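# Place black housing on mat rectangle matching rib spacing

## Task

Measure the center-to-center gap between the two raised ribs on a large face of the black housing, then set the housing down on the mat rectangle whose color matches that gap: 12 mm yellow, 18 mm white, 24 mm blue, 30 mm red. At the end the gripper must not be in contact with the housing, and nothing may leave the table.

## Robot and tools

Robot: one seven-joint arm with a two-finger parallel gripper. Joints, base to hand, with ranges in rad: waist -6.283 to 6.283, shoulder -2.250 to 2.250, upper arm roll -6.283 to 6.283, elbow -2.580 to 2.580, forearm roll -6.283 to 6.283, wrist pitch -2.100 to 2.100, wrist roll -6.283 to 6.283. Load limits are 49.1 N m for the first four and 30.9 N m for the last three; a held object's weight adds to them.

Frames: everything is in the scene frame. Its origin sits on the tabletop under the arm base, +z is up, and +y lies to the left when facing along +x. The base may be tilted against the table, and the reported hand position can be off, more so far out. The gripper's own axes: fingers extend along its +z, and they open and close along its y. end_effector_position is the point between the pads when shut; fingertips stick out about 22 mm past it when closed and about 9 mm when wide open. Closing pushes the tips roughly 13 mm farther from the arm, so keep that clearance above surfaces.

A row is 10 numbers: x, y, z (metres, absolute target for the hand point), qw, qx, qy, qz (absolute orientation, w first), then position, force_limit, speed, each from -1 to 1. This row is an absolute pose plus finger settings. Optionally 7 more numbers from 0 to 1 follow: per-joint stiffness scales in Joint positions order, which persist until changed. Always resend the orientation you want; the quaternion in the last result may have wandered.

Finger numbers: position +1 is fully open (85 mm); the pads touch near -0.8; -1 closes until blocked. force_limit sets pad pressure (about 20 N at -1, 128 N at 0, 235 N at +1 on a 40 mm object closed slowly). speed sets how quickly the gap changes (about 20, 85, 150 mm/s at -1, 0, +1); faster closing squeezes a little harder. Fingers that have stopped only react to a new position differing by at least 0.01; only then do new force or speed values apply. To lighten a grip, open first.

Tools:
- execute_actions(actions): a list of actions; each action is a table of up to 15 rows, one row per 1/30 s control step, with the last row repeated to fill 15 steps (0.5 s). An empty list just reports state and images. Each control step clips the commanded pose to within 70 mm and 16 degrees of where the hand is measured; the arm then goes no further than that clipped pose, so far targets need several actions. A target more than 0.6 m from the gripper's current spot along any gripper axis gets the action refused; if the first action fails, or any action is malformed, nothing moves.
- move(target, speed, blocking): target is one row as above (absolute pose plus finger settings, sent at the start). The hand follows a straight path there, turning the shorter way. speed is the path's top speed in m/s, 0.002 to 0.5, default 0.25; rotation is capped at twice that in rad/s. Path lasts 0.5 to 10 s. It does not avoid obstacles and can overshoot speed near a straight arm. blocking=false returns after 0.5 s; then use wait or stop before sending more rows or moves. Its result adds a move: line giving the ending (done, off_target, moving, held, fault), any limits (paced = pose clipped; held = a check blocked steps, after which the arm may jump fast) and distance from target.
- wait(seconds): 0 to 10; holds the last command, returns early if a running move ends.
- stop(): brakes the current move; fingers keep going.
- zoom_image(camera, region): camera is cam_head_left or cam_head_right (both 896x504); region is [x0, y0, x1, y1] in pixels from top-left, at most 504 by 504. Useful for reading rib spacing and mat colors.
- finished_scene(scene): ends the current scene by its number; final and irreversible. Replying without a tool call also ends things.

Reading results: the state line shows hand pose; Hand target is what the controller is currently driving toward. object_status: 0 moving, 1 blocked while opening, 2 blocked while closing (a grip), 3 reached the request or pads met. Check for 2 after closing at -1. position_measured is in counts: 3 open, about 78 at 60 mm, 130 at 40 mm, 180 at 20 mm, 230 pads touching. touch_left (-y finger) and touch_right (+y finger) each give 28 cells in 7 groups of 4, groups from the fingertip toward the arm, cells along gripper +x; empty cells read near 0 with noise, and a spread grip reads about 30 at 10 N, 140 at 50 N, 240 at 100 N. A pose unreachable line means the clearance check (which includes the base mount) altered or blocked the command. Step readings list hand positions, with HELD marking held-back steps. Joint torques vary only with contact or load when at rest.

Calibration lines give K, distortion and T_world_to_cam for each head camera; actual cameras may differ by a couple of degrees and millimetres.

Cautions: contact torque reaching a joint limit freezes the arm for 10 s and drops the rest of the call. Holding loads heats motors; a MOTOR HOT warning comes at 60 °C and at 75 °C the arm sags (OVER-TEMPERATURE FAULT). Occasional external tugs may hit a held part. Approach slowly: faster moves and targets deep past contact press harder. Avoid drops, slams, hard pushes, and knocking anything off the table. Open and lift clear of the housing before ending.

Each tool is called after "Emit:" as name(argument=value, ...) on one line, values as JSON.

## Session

Emit:
execute_actions(actions=[])

Scene clock: 0.00 s.
end_effector_position=(-0.0037, -0.0311, +0.2798) position_measured=3 object_status=3 touch_left=n/a touch_right=n/a end_effector_quat_wxyz=(+0.042, +0.470, +0.689, -0.550)
Joint positions: [-1.161  1.388 -0.258  1.773 -0.128  1.877 -1.272]
Joint velocities: [ 0.001  0.     0.    -0.     0.001  0.     0.001]
Joint torques (N m, as the joint torque sensors report them, + toward a larger angle): no reading
Hand target: -0.004, -0.031, +0.280; +0.042, +0.470, +0.689, -0.550
Joint stiffness scale: [1. 1. 1. 1. 1. 1. 1.]

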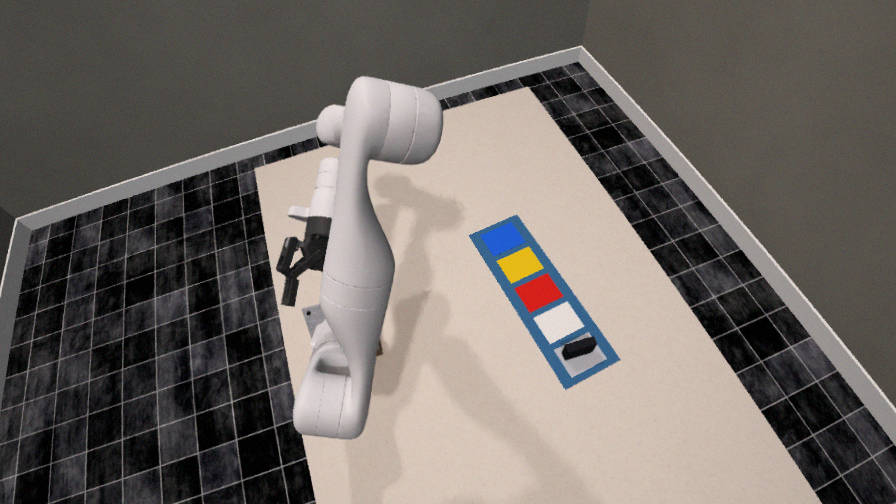

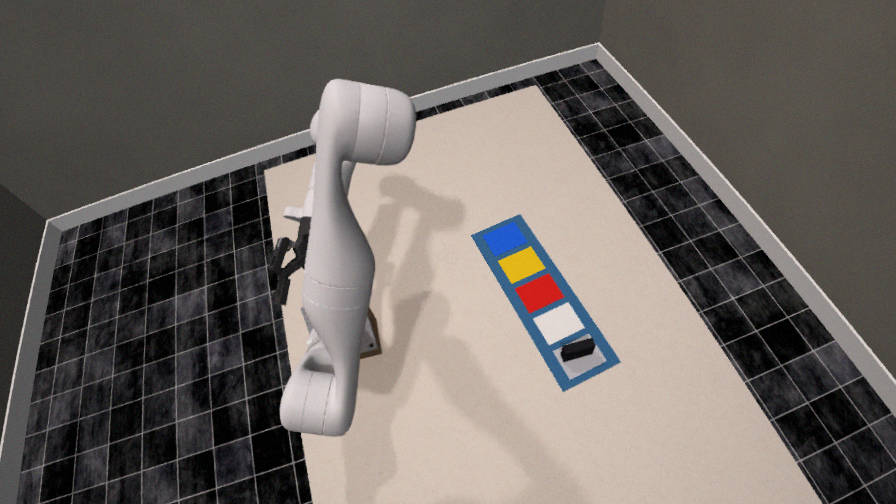

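Emit:
move(target=[0.28,0.14,0.2,0,0.3,0.93,-0.2,1,-0.6,0], speed=0.35)

Emit:
zoom_image(camera="cam_head_left", region=[533, 314, 623, 384])

Emit:
move(target=[0.453,-0.185,0.1,0,0.04,0.999,0,1,-0.6,0], speed=0.35)

Emit:
zoom_image(camera="cam_head_left", region=[523, 274, 653, 394])

Scene clock: 2.33 s.
end_effector_position=(+0.2778, +0.1382, +0.2031) position_measured=3 object_status=3 touch_left=((4 -9 4 -9) (15 -4 5 -2) (5 6 -5 -10) (12 -8 -10 -10) (-9 7 9 -4) (5 6 -4 5) (-6 2 4 7)) touch_right=((-2 -1 13 13) (-12 -6 4 -2) (-4 6 2 2) (1 0 -4 3) (7 7 7 -4) (-3 11 -5 -12) (-10 11 7 13)) end_effector_quat_wxyz=(+0.001, +0.304, +0.931, -0.204)
Joint positions: [-0.924  1.444 -0.351  1.193  0.621  1.825 -0.503]
Joint velocities: [ 0.005  0.004 -0.003 -0.003 -0.001 -0.    -0.   ]
Joint torques (N m, as the joint torque sensors report them, + toward a larger angle): [ -9.84 -19.71  -4.48  -5.51  -0.21   1.33  -0.11]
Hand target: +0.280, +0.142, +0.201; -0.001, +0.300, +0.933, -0.200
Off the commanded pose: 0.004 m, 1 deg.
Joint stiffness scale: [1. 1. 1. 1. 1. 1. 1.]
move: off_target

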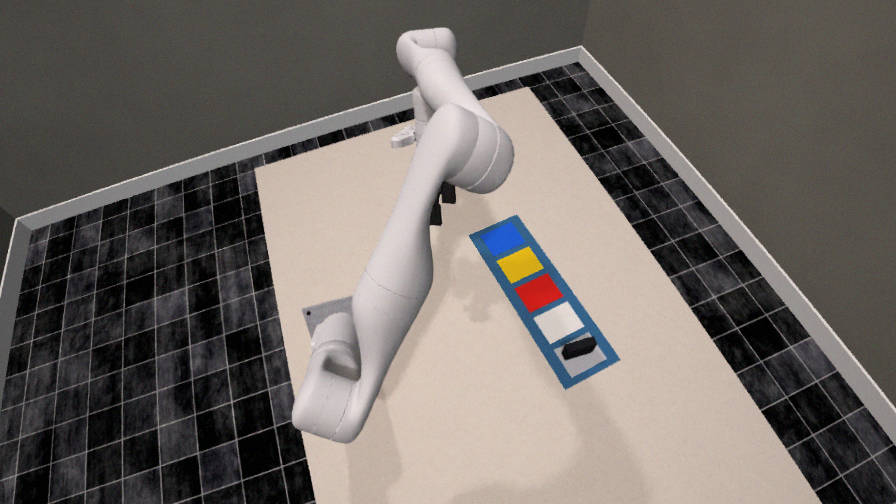

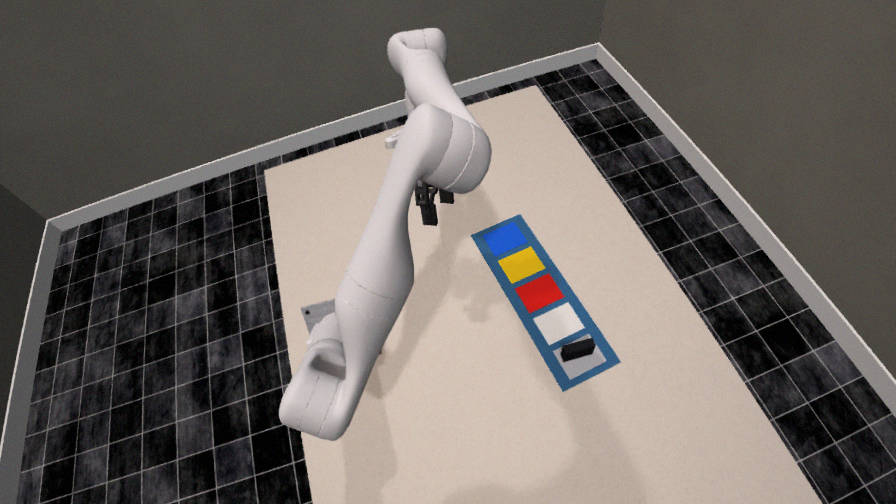

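Region (533, 314, 623, 384) of cam_head_left's 896x504 image, scaled by 5.600, with more detail than that image has.

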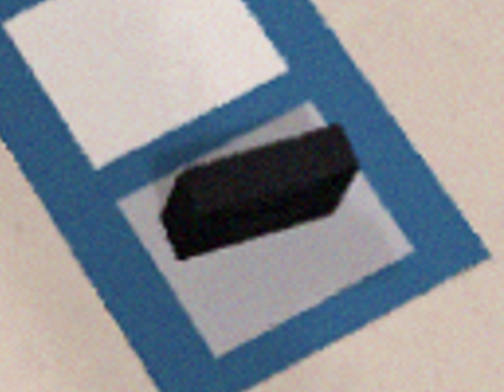

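Scene clock: 4.07 s.
end_effector_position=(+0.4543, -0.1850, +0.1003) position_measured=3 object_status=3 touch_left=((5 -9 -2 -11) (-6 1 8 7) (-6 2 -6 -8) (-1 3 4 3) (5 0 -9 0) (-2 -1 -1 11) (1 2 2 -8)) touch_right=((1 -3 14 1) (6 -10 0 -10) (9 -4 3 -5) (2 -2 -11 -4) (8 8 2 -17) (6 -7 3 -6) (-2 -6 -7 -3)) end_effector_quat_wxyz=(+0.002, +0.041, +0.999, -0.005)
Joint positions: [-0.152  0.809 -0.347  1.698  1.019  1.343  0.546]
Joint velocities: [ 0.02   0.001 -0.019 -0.002  0.     0.    -0.001]
Joint torques (N m, as the joint torque sensors report them, + toward a larger angle): [-13.46 -13.51  -7.19  -4.14   0.2   -0.04   0.09]
Hand target: +0.456, -0.184, +0.101; +0.003, +0.041, +0.999, +0.000
Off the commanded pose: 0.001 m, 1 deg.
Joint stiffness scale: [1. 1. 1. 1. 1. 1. 1.]
move: done

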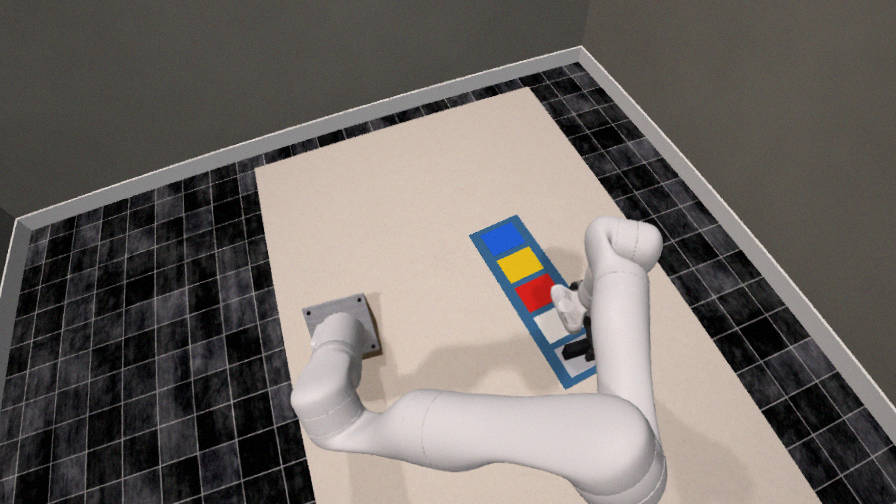

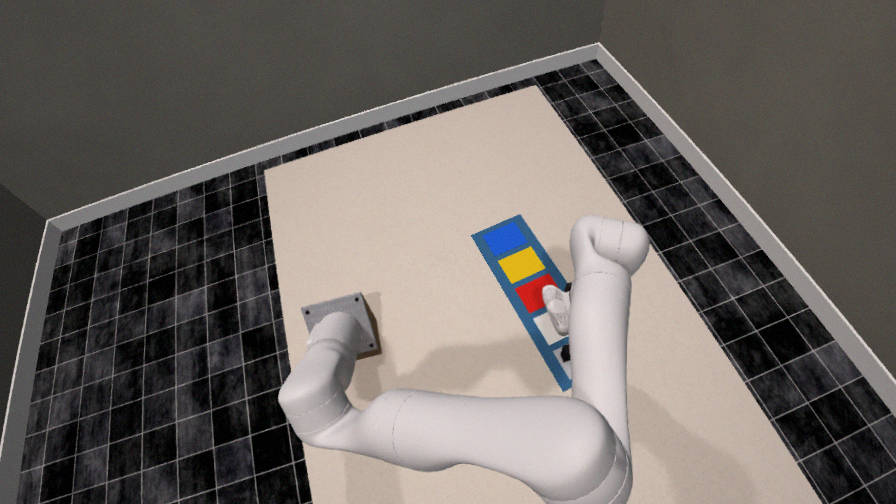

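Region (523, 274, 653, 394) of cam_head_left's 896x504 image, scaled by 3.877, with more detail than that image has; it fills the top 465 rows of this view, and the rest is white.

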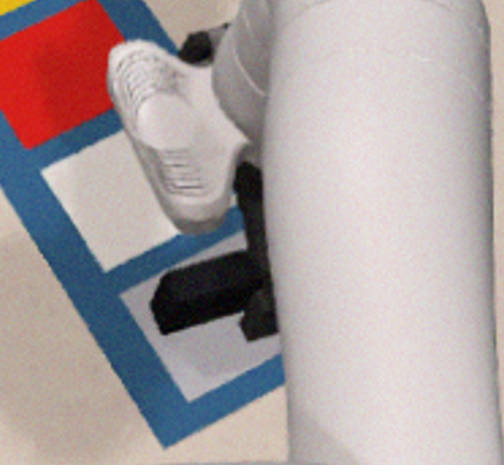

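Emit:
move(target=[0.448,-0.186,0.029,0,0.04,0.999,0,1,-0.6,0], speed=0.12)

Emit:
move(target=[0.448,-0.186,0.029,0,0.04,0.999,0,-1,-0.6,0])

Scene clock: 5.53 s.
end_effector_position=(+0.4489, -0.1868, +0.0320) position_measured=3 object_status=3 touch_left=((8 -9 3 -24) (-1 1 3 -6) (6 -1 8 -2) (-3 -6 10 -4) (2 -8 7 4) (4 1 -13 14) (3 7 12 1)) touch_right=((1 8 5 10) (-8 0 -1 -5) (1 -1 5 -13) (19 -1 3 3) (-10 3 0 -21) (-1 3 10 0) (0 -6 3 3)) end_effector_quat_wxyz=(-0.001, +0.038, +0.999, -0.001)
Joint positions: [-0.08   0.867 -0.29   1.768  1.111  1.204  0.503]
Joint velocities: [ 0.001  0.002  0.002  0.     0.    -0.002 -0.001]
Joint torques (N m, as the joint torque sensors report them, + toward a larger angle): [-13.74 -14.01  -6.46  -3.06   0.33  -0.16  -0.09]
Hand target: +0.448, -0.186, +0.029; -0.000, +0.040, +0.999, -0.000
Off the commanded pose: 0.003 m, 0 deg.
Joint stiffness scale: [1. 1. 1. 1. 1. 1. 1.]
move: done

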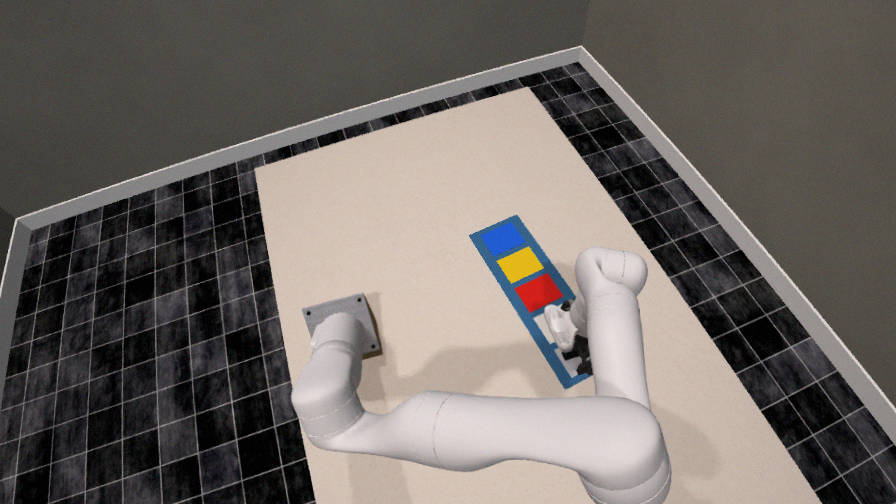

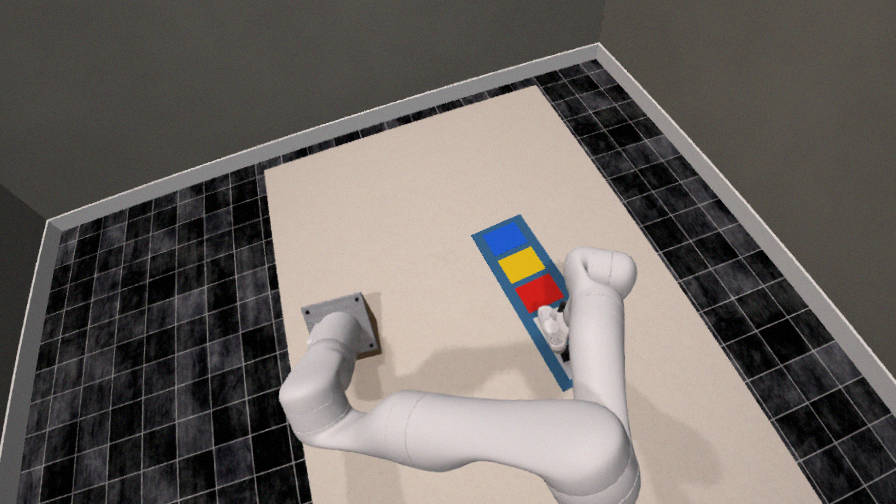

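Scene clock: 6.60 s.
end_effector_position=(+0.4484, -0.1866, +0.0317) position_measured=185 object_status=2 touch_left=((6 -11 4 -13) (74 86 73 22) (296 398 364 111) (80 100 81 17) (4 8 1 -1) (106 88 75 34) (467 615 518 142)) touch_right=((10 -6 8 0) (90 61 96 19) (413 511 485 108) (101 142 86 15) (-3 13 7 -1) (91 117 103 32) (432 603 638 119)) end_effector_quat_wxyz=(-0.001, +0.038, +0.999, -0.001)
Joint positions: [-0.08   0.867 -0.29   1.769  1.111  1.203  0.503]
Joint velocities: [-0.001 -0.001  0.     0.     0.     0.    -0.001]
Joint torques (N m, as the joint torque sensors report them, + toward a larger angle): [-13.9  -13.08  -6.61  -3.11   0.2   -0.23  -0.07]
Hand target: +0.448, -0.186, +0.029; -0.000, +0.040, +0.999, +0.000
Off the commanded pose: 0.003 m, 0 deg.
Joint stiffness scale: [1. 1. 1. 1. 1. 1. 1.]
move: done

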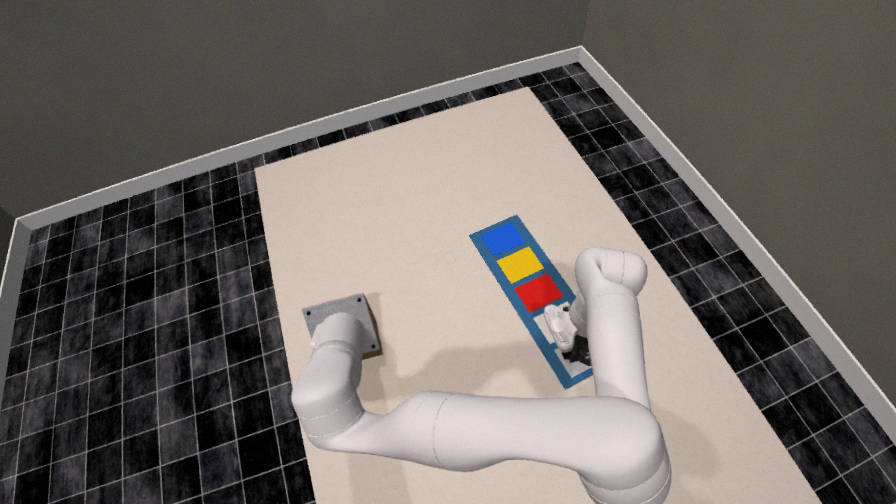

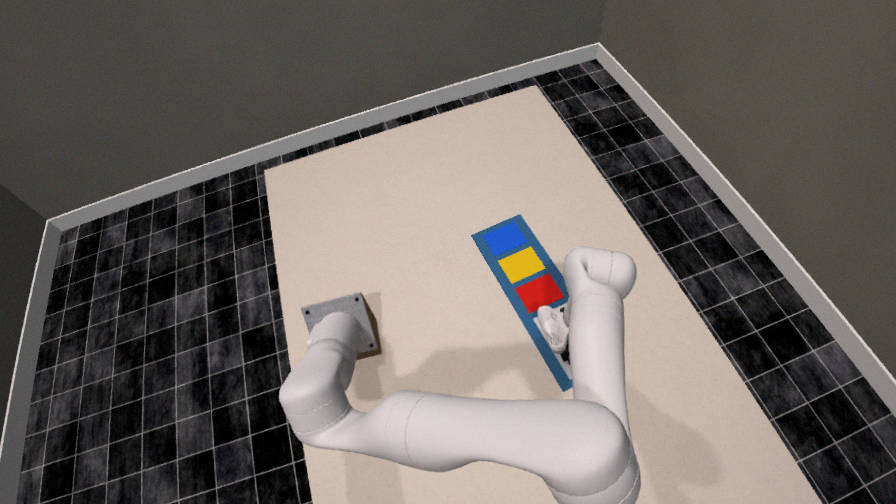

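Emit:
move(target=[0.448,-0.18,0.062,0,0.04,0.999,0,-1,-0.6,0])

Emit:
move(target=[0.416,0.141,0.052,0,-0.04,0.999,0,-1,-0.6,0], speed=0.3)

Emit:
zoom_image(camera="cam_head_left", region=[446, 177, 576, 297])

Scene clock: 7.80 s.
end_effector_position=(+0.4476, -0.1794, +0.0589) position_measured=185 object_status=2 touch_left=((-1 3 5 -5) (77 77 77 24) (298 403 373 93) (90 98 89 27) (6 0 9 1) (96 96 77 35) (461 609 519 142)) touch_right=((14 2 4 10) (86 58 95 26) (411 516 487 107) (93 135 79 27) (-4 -1 2 -18) (98 117 108 36) (427 609 649 125)) end_effector_quat_wxyz=(+0.001, +0.039, +0.999, +0.000)
Joint positions: [-0.116  0.845 -0.314  1.757  1.07   1.248  0.503]
Joint velocities: [-0.004 -0.002  0.001 -0.     0.    -0.    -0.002]
Joint torques (N m, as the joint torque sensors report them, + toward a larger angle): [-13.39 -13.86  -7.38  -3.47   0.43   0.13   0.08]
Hand target: +0.448, -0.180, +0.062; +0.000, +0.040, +0.999, +0.000
Off the commanded pose: 0.003 m, 0 deg.
Joint stiffness scale: [1. 1. 1. 1. 1. 1. 1.]
move: done

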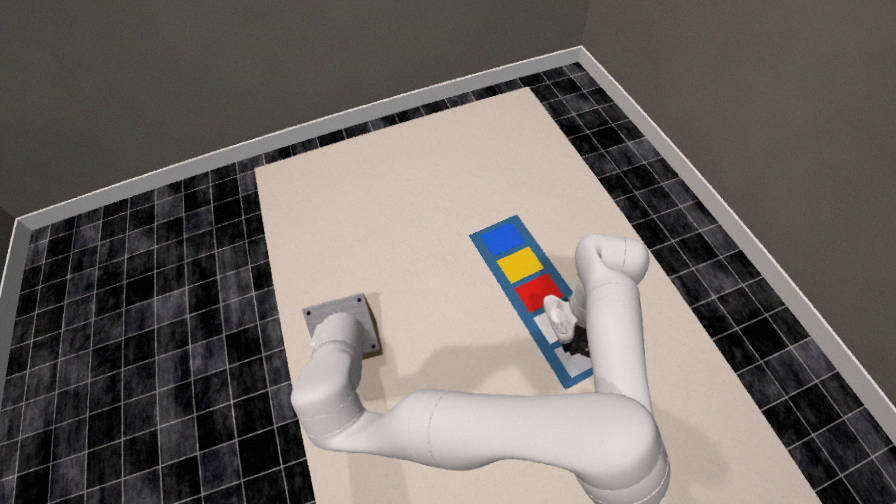

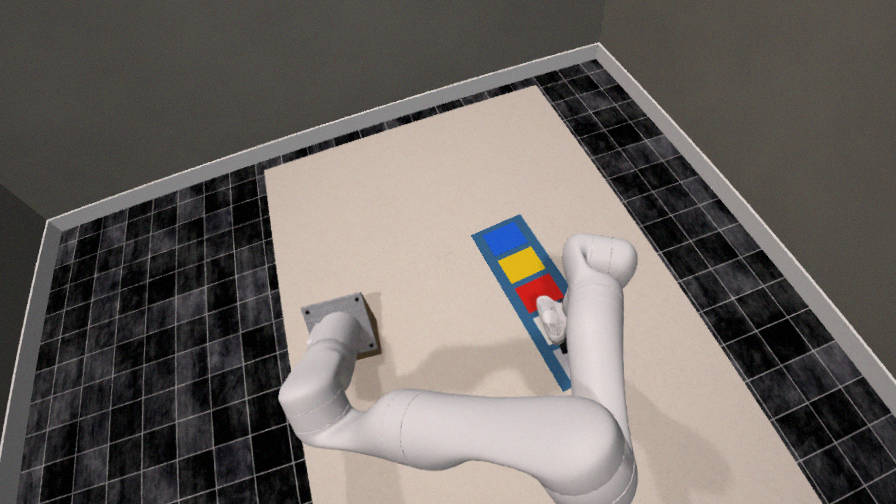

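Scene clock: 9.50 s.
end_effector_position=(+0.4160, +0.1404, +0.0515) position_measured=185 object_status=2 touch_left=((-4 -14 0 -12) (73 81 79 16) (299 398 366 100) (89 104 89 32) (4 0 -1 5) (100 93 72 33) (459 607 508 146)) touch_right=((-1 4 10 6) (100 70 100 20) (409 509 482 115) (90 140 74 14) (2 0 3 -11) (89 118 113 33) (431 606 633 130)) end_effector_quat_wxyz=(+0.001, -0.038, +0.999, +0.002)
Joint positions: [-0.518  1.414 -0.396  1.419  1.037  1.301  0.24 ]
Joint velocities: [-0.003  0.005 -0.    -0.002  0.001  0.001 -0.002]
Joint torques (N m, as the joint torque sensors report them, + toward a larger angle): [-13.26 -18.14  -7.05  -3.79   0.19   0.04  -0.02]
Hand target: +0.414, +0.141, +0.052; -0.002, -0.040, +0.999, +0.000
Off the commanded pose: 0.001 m, 0 deg.
Joint stiffness scale: [1. 1. 1. 1. 1. 1. 1.]
move: done

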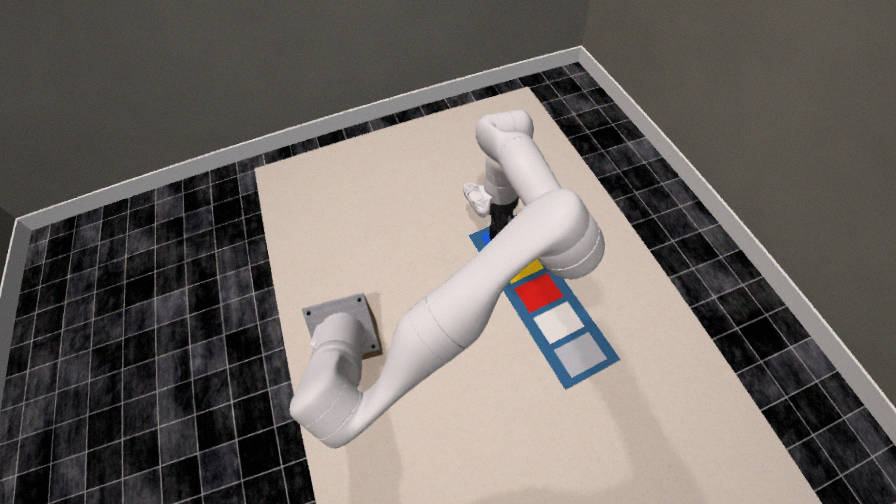

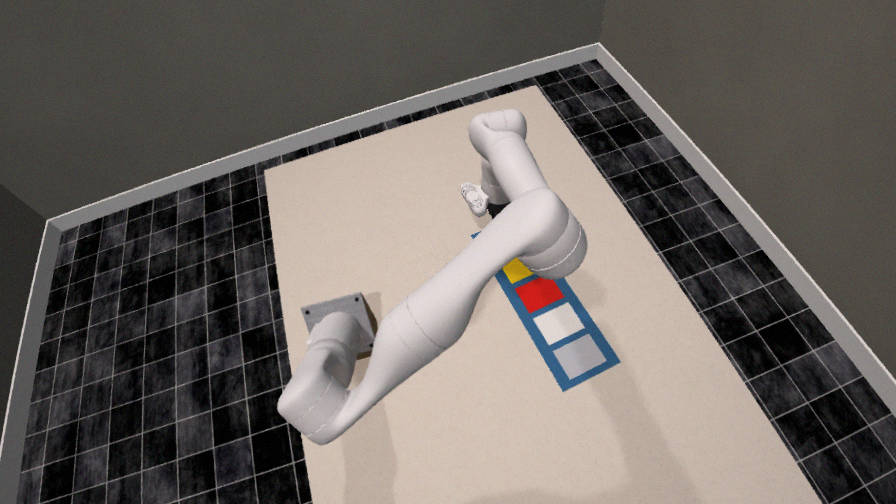

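Region (446, 177, 576, 297) of cam_head_left's 896x504 image, scaled by 3.877, with more detail than that image has; it fills the top 465 rows of this view, and the rest is white.

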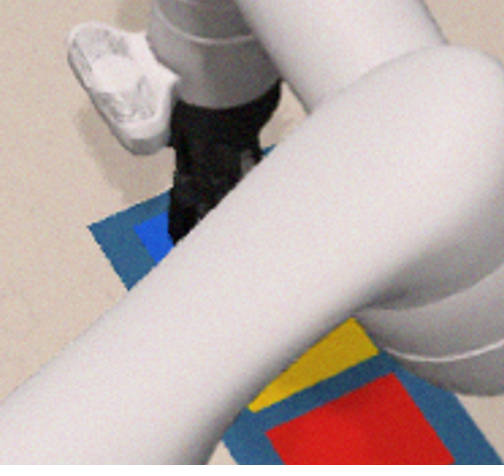

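Emit:
move(target=[0.416,0.141,0.029,0,-0.04,0.999,0,-1,-0.6,0], speed=0.04)

Emit:
execute_actions(actions=[[[0.416,0.141,0.029,0,-0.04,0.999,0,0.4,-0.6,0]]])

Emit:
move(target=[0.416,0.141,0.11,0,-0.04,0.999,0,0.4,-0.6,0])

Emit:
move(target=[0.5,0.04,0.12,0,-0.04,0.999,0,0.4,-0.6,0], speed=0.35)

Scene clock: 11.23 s.
end_effector_position=(+0.4166, +0.1406, +0.0322) position_measured=185 object_status=2 touch_left=((2 0 -1 -19) (76 77 74 32) (300 400 370 92) (89 85 92 20) (10 5 -9 -8) (97 86 76 28) (465 616 524 146)) touch_right=((9 0 -3 12) (91 64 105 12) (409 514 473 110) (109 139 79 13) (6 5 19 -6) (99 113 107 21) (433 593 629 120)) end_effector_quat_wxyz=(-0.001, -0.041, +0.999, -0.001)
Joint positions: [-0.507  1.439 -0.375  1.421  1.053  1.276  0.24 ]
Joint velocities: [ 0.     0.002  0.003  0.     0.    -0.002  0.   ]
Joint torques (N m, as the joint torque sensors report them, + toward a larger angle): [-13.41 -17.88  -7.18  -3.79   0.19   0.23  -0.18]
Hand target: +0.416, +0.141, +0.029; -0.000, -0.040, +0.999, -0.000
Off the commanded pose: 0.003 m, 0 deg.
Joint stiffness scale: [1. 1. 1. 1. 1. 1. 1.]
move: done

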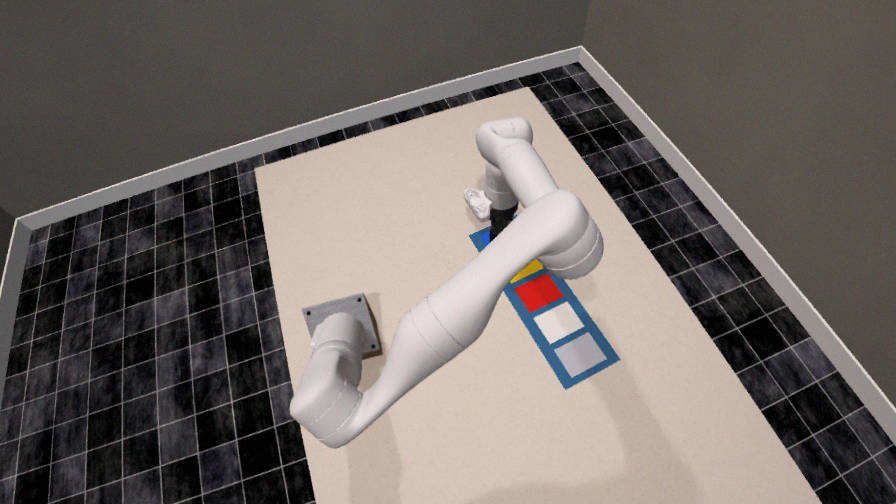

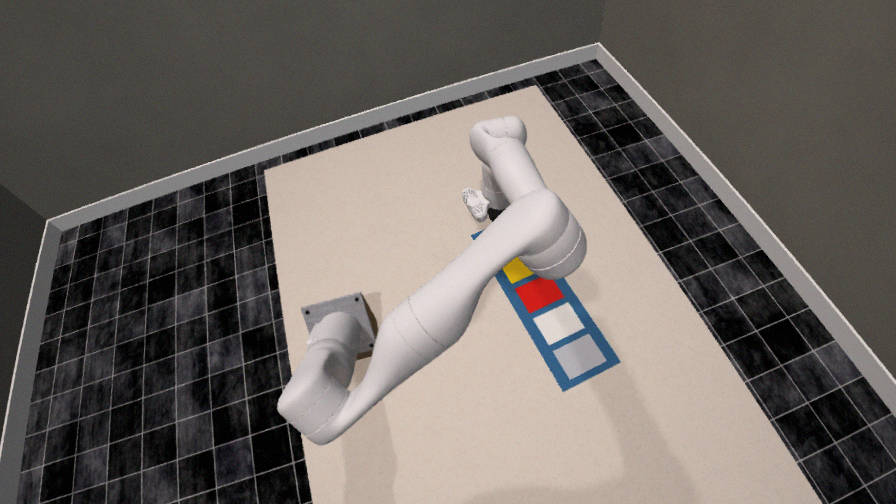

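Scene clock: 11.73 s.
end_effector_position=(+0.4165, +0.1405, +0.0320) position_measured=92 object_status=0 touch_left=((-7 -14 1 -20) (7 1 -3 9) (-1 -1 2 -14) (3 -7 12 -4) (-8 -5 -7 0) (-5 -4 -3 11) (4 9 -5 -4)) touch_right=((0 2 10 1) (-4 -4 -11 2) (16 10 -12 2) (19 -6 1 -3) (5 7 -1 -11) (-6 -5 0 3) (1 -4 -4 0)) end_effector_quat_wxyz=(-0.001, -0.041, +0.999, -0.001)
Joint positions: [-0.507  1.439 -0.375  1.421  1.053  1.276  0.24 ]
Joint velocities: [ 0.001  0.    -0.001  0.     0.001 -0.    -0.   ]
Joint torques (N m, as the joint torque sensors report them, + toward a larger angle): [-13.38 -18.37  -6.81  -3.67   0.36   0.05  -0.22]
Hand target: +0.416, +0.141, +0.029; -0.000, -0.040, +0.999, -0.000
Off the commanded pose: 0.003 m, 0 deg.
Joint stiffness scale: [1. 1. 1. 1. 1. 1. 1.]
Step readings (end_effector_position):
0: (+0.4166, +0.1406, +0.0322)
1: (+0.4165, +0.1406, +0.0322)
2: (+0.4165, +0.1406, +0.0321)
4: (+0.4165, +0.1406, +0.0321)
8: (+0.4165, +0.1406, +0.0321)
15: end_effector_position above

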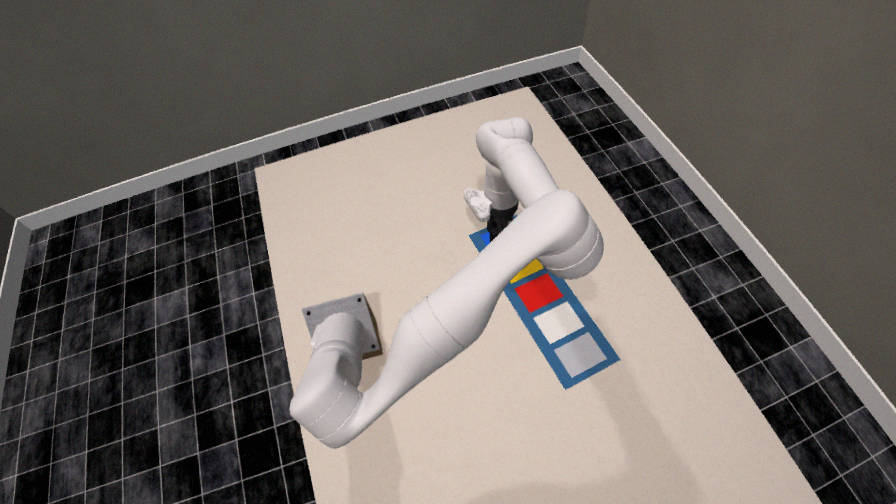

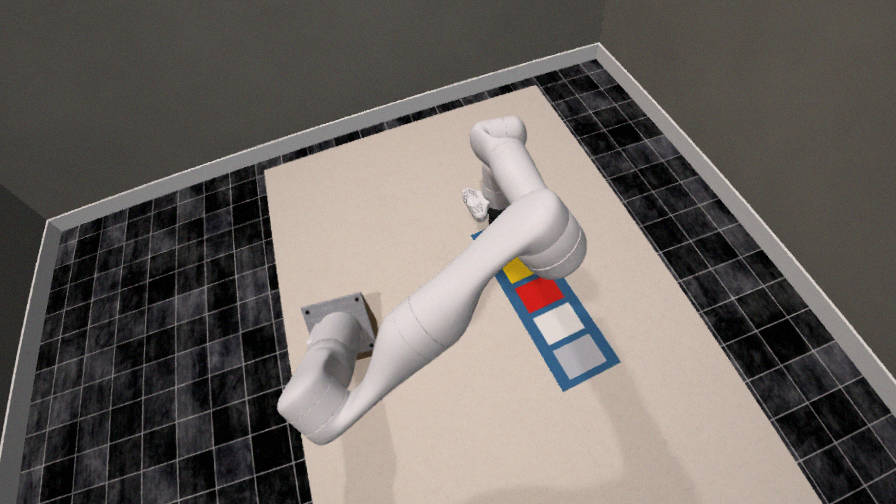

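Scene clock: 12.60 s.
end_effector_position=(+0.4153, +0.1415, +0.1067) position_measured=78 object_status=3 touch_left=((2 -3 1 -16) (-11 1 -4 9) (4 -8 1 -13) (4 2 12 -2) (6 9 4 9) (0 5 -4 8) (0 5 3 2)) touch_right=((3 8 -3 12) (10 6 -2 2) (-3 -1 -1 2) (10 -3 -19 -3) (0 17 6 -10) (-8 5 -1 3) (-3 -10 -6 1)) end_effector_quat_wxyz=(+0.000, -0.037, +0.999, +0.001)
Joint positions: [-0.563  1.366 -0.445  1.364  0.981  1.405  0.272]
Joint velocities: [-0.001  0.    -0.003 -0.001  0.     0.004 -0.001]
Joint torques (N m, as the joint torque sensors report them, + toward a larger angle): [-13.58 -18.09  -7.01  -3.88   0.17  -0.09  -0.18]
Hand target: +0.416, +0.141, +0.110; +0.000, -0.040, +0.999, +0.000
Off the commanded pose: 0.003 m, 0 deg.
Joint stiffness scale: [1. 1. 1. 1. 1. 1. 1.]
move: done

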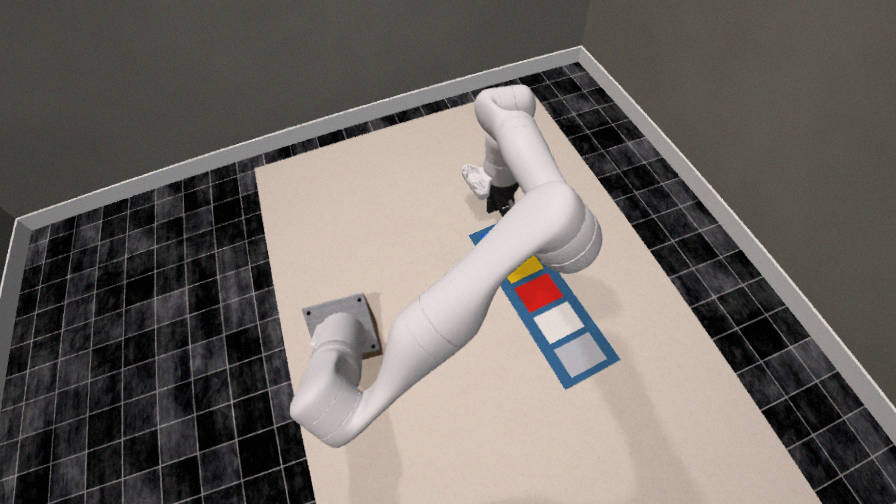

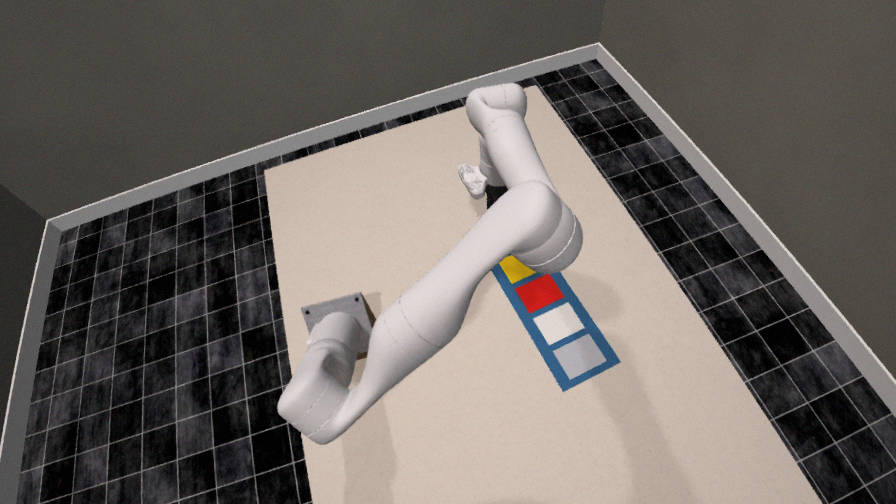

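Scene clock: 13.53 s.
end_effector_position=(+0.4989, +0.0448, +0.1196) position_measured=78 object_status=3 touch_left=((-3 -5 2 -7) (-2 4 6 4) (3 -5 -2 -9) (6 -12 10 -11) (0 3 6 4) (6 4 -5 3) (-10 12 -2 1)) touch_right=((6 -2 12 7) (-2 -4 -2 -4) (13 -8 6 -2) (6 0 -3 4) (0 -1 15 -5) (-3 8 5 -2) (-4 -14 -4 -6)) end_effector_quat_wxyz=(+0.002, -0.039, +0.999, +0.003)
Joint positions: [-0.431  1.247 -0.4    1.273  0.991  1.46   0.54 ]
Joint velocities: [ 0.004 -0.002  0.    -0.002  0.     0.     0.001]
Joint torques (N m, as the joint torque sensors report them, + toward a larger angle): [-15.   -17.67  -6.85  -4.46   0.34   0.25   0.13]
Hand target: +0.501, +0.040, +0.120; +0.001, -0.040, +0.999, +0.000
Off the commanded pose: 0.005 m, 0 deg.
Joint stiffness scale: [1. 1. 1. 1. 1. 1. 1.]
move: off_target

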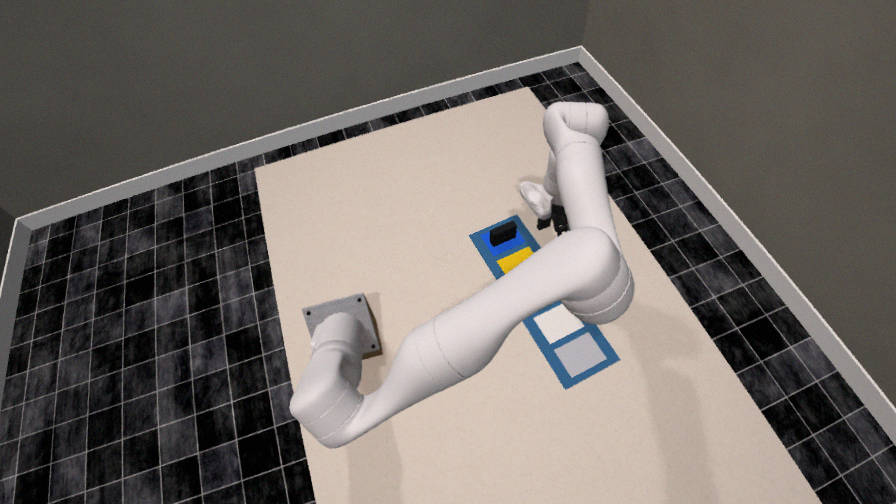

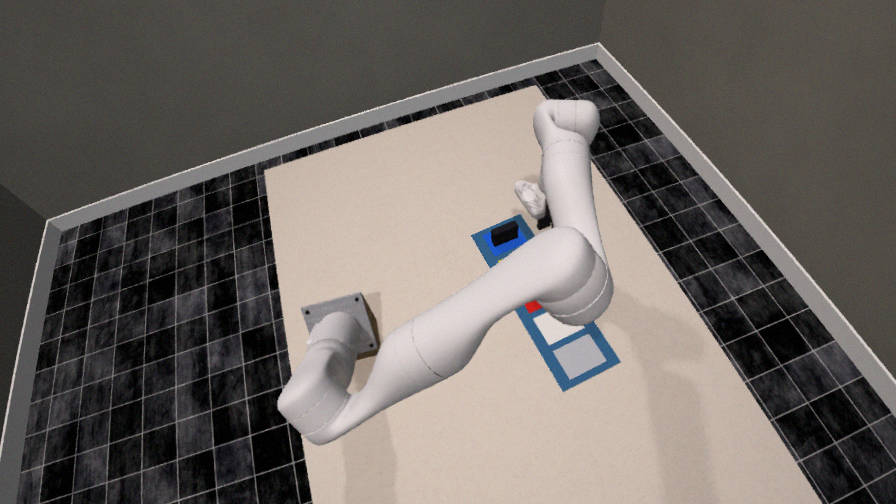

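Emit:
finished_scene(scene=2)

The scene is finished: the task was done.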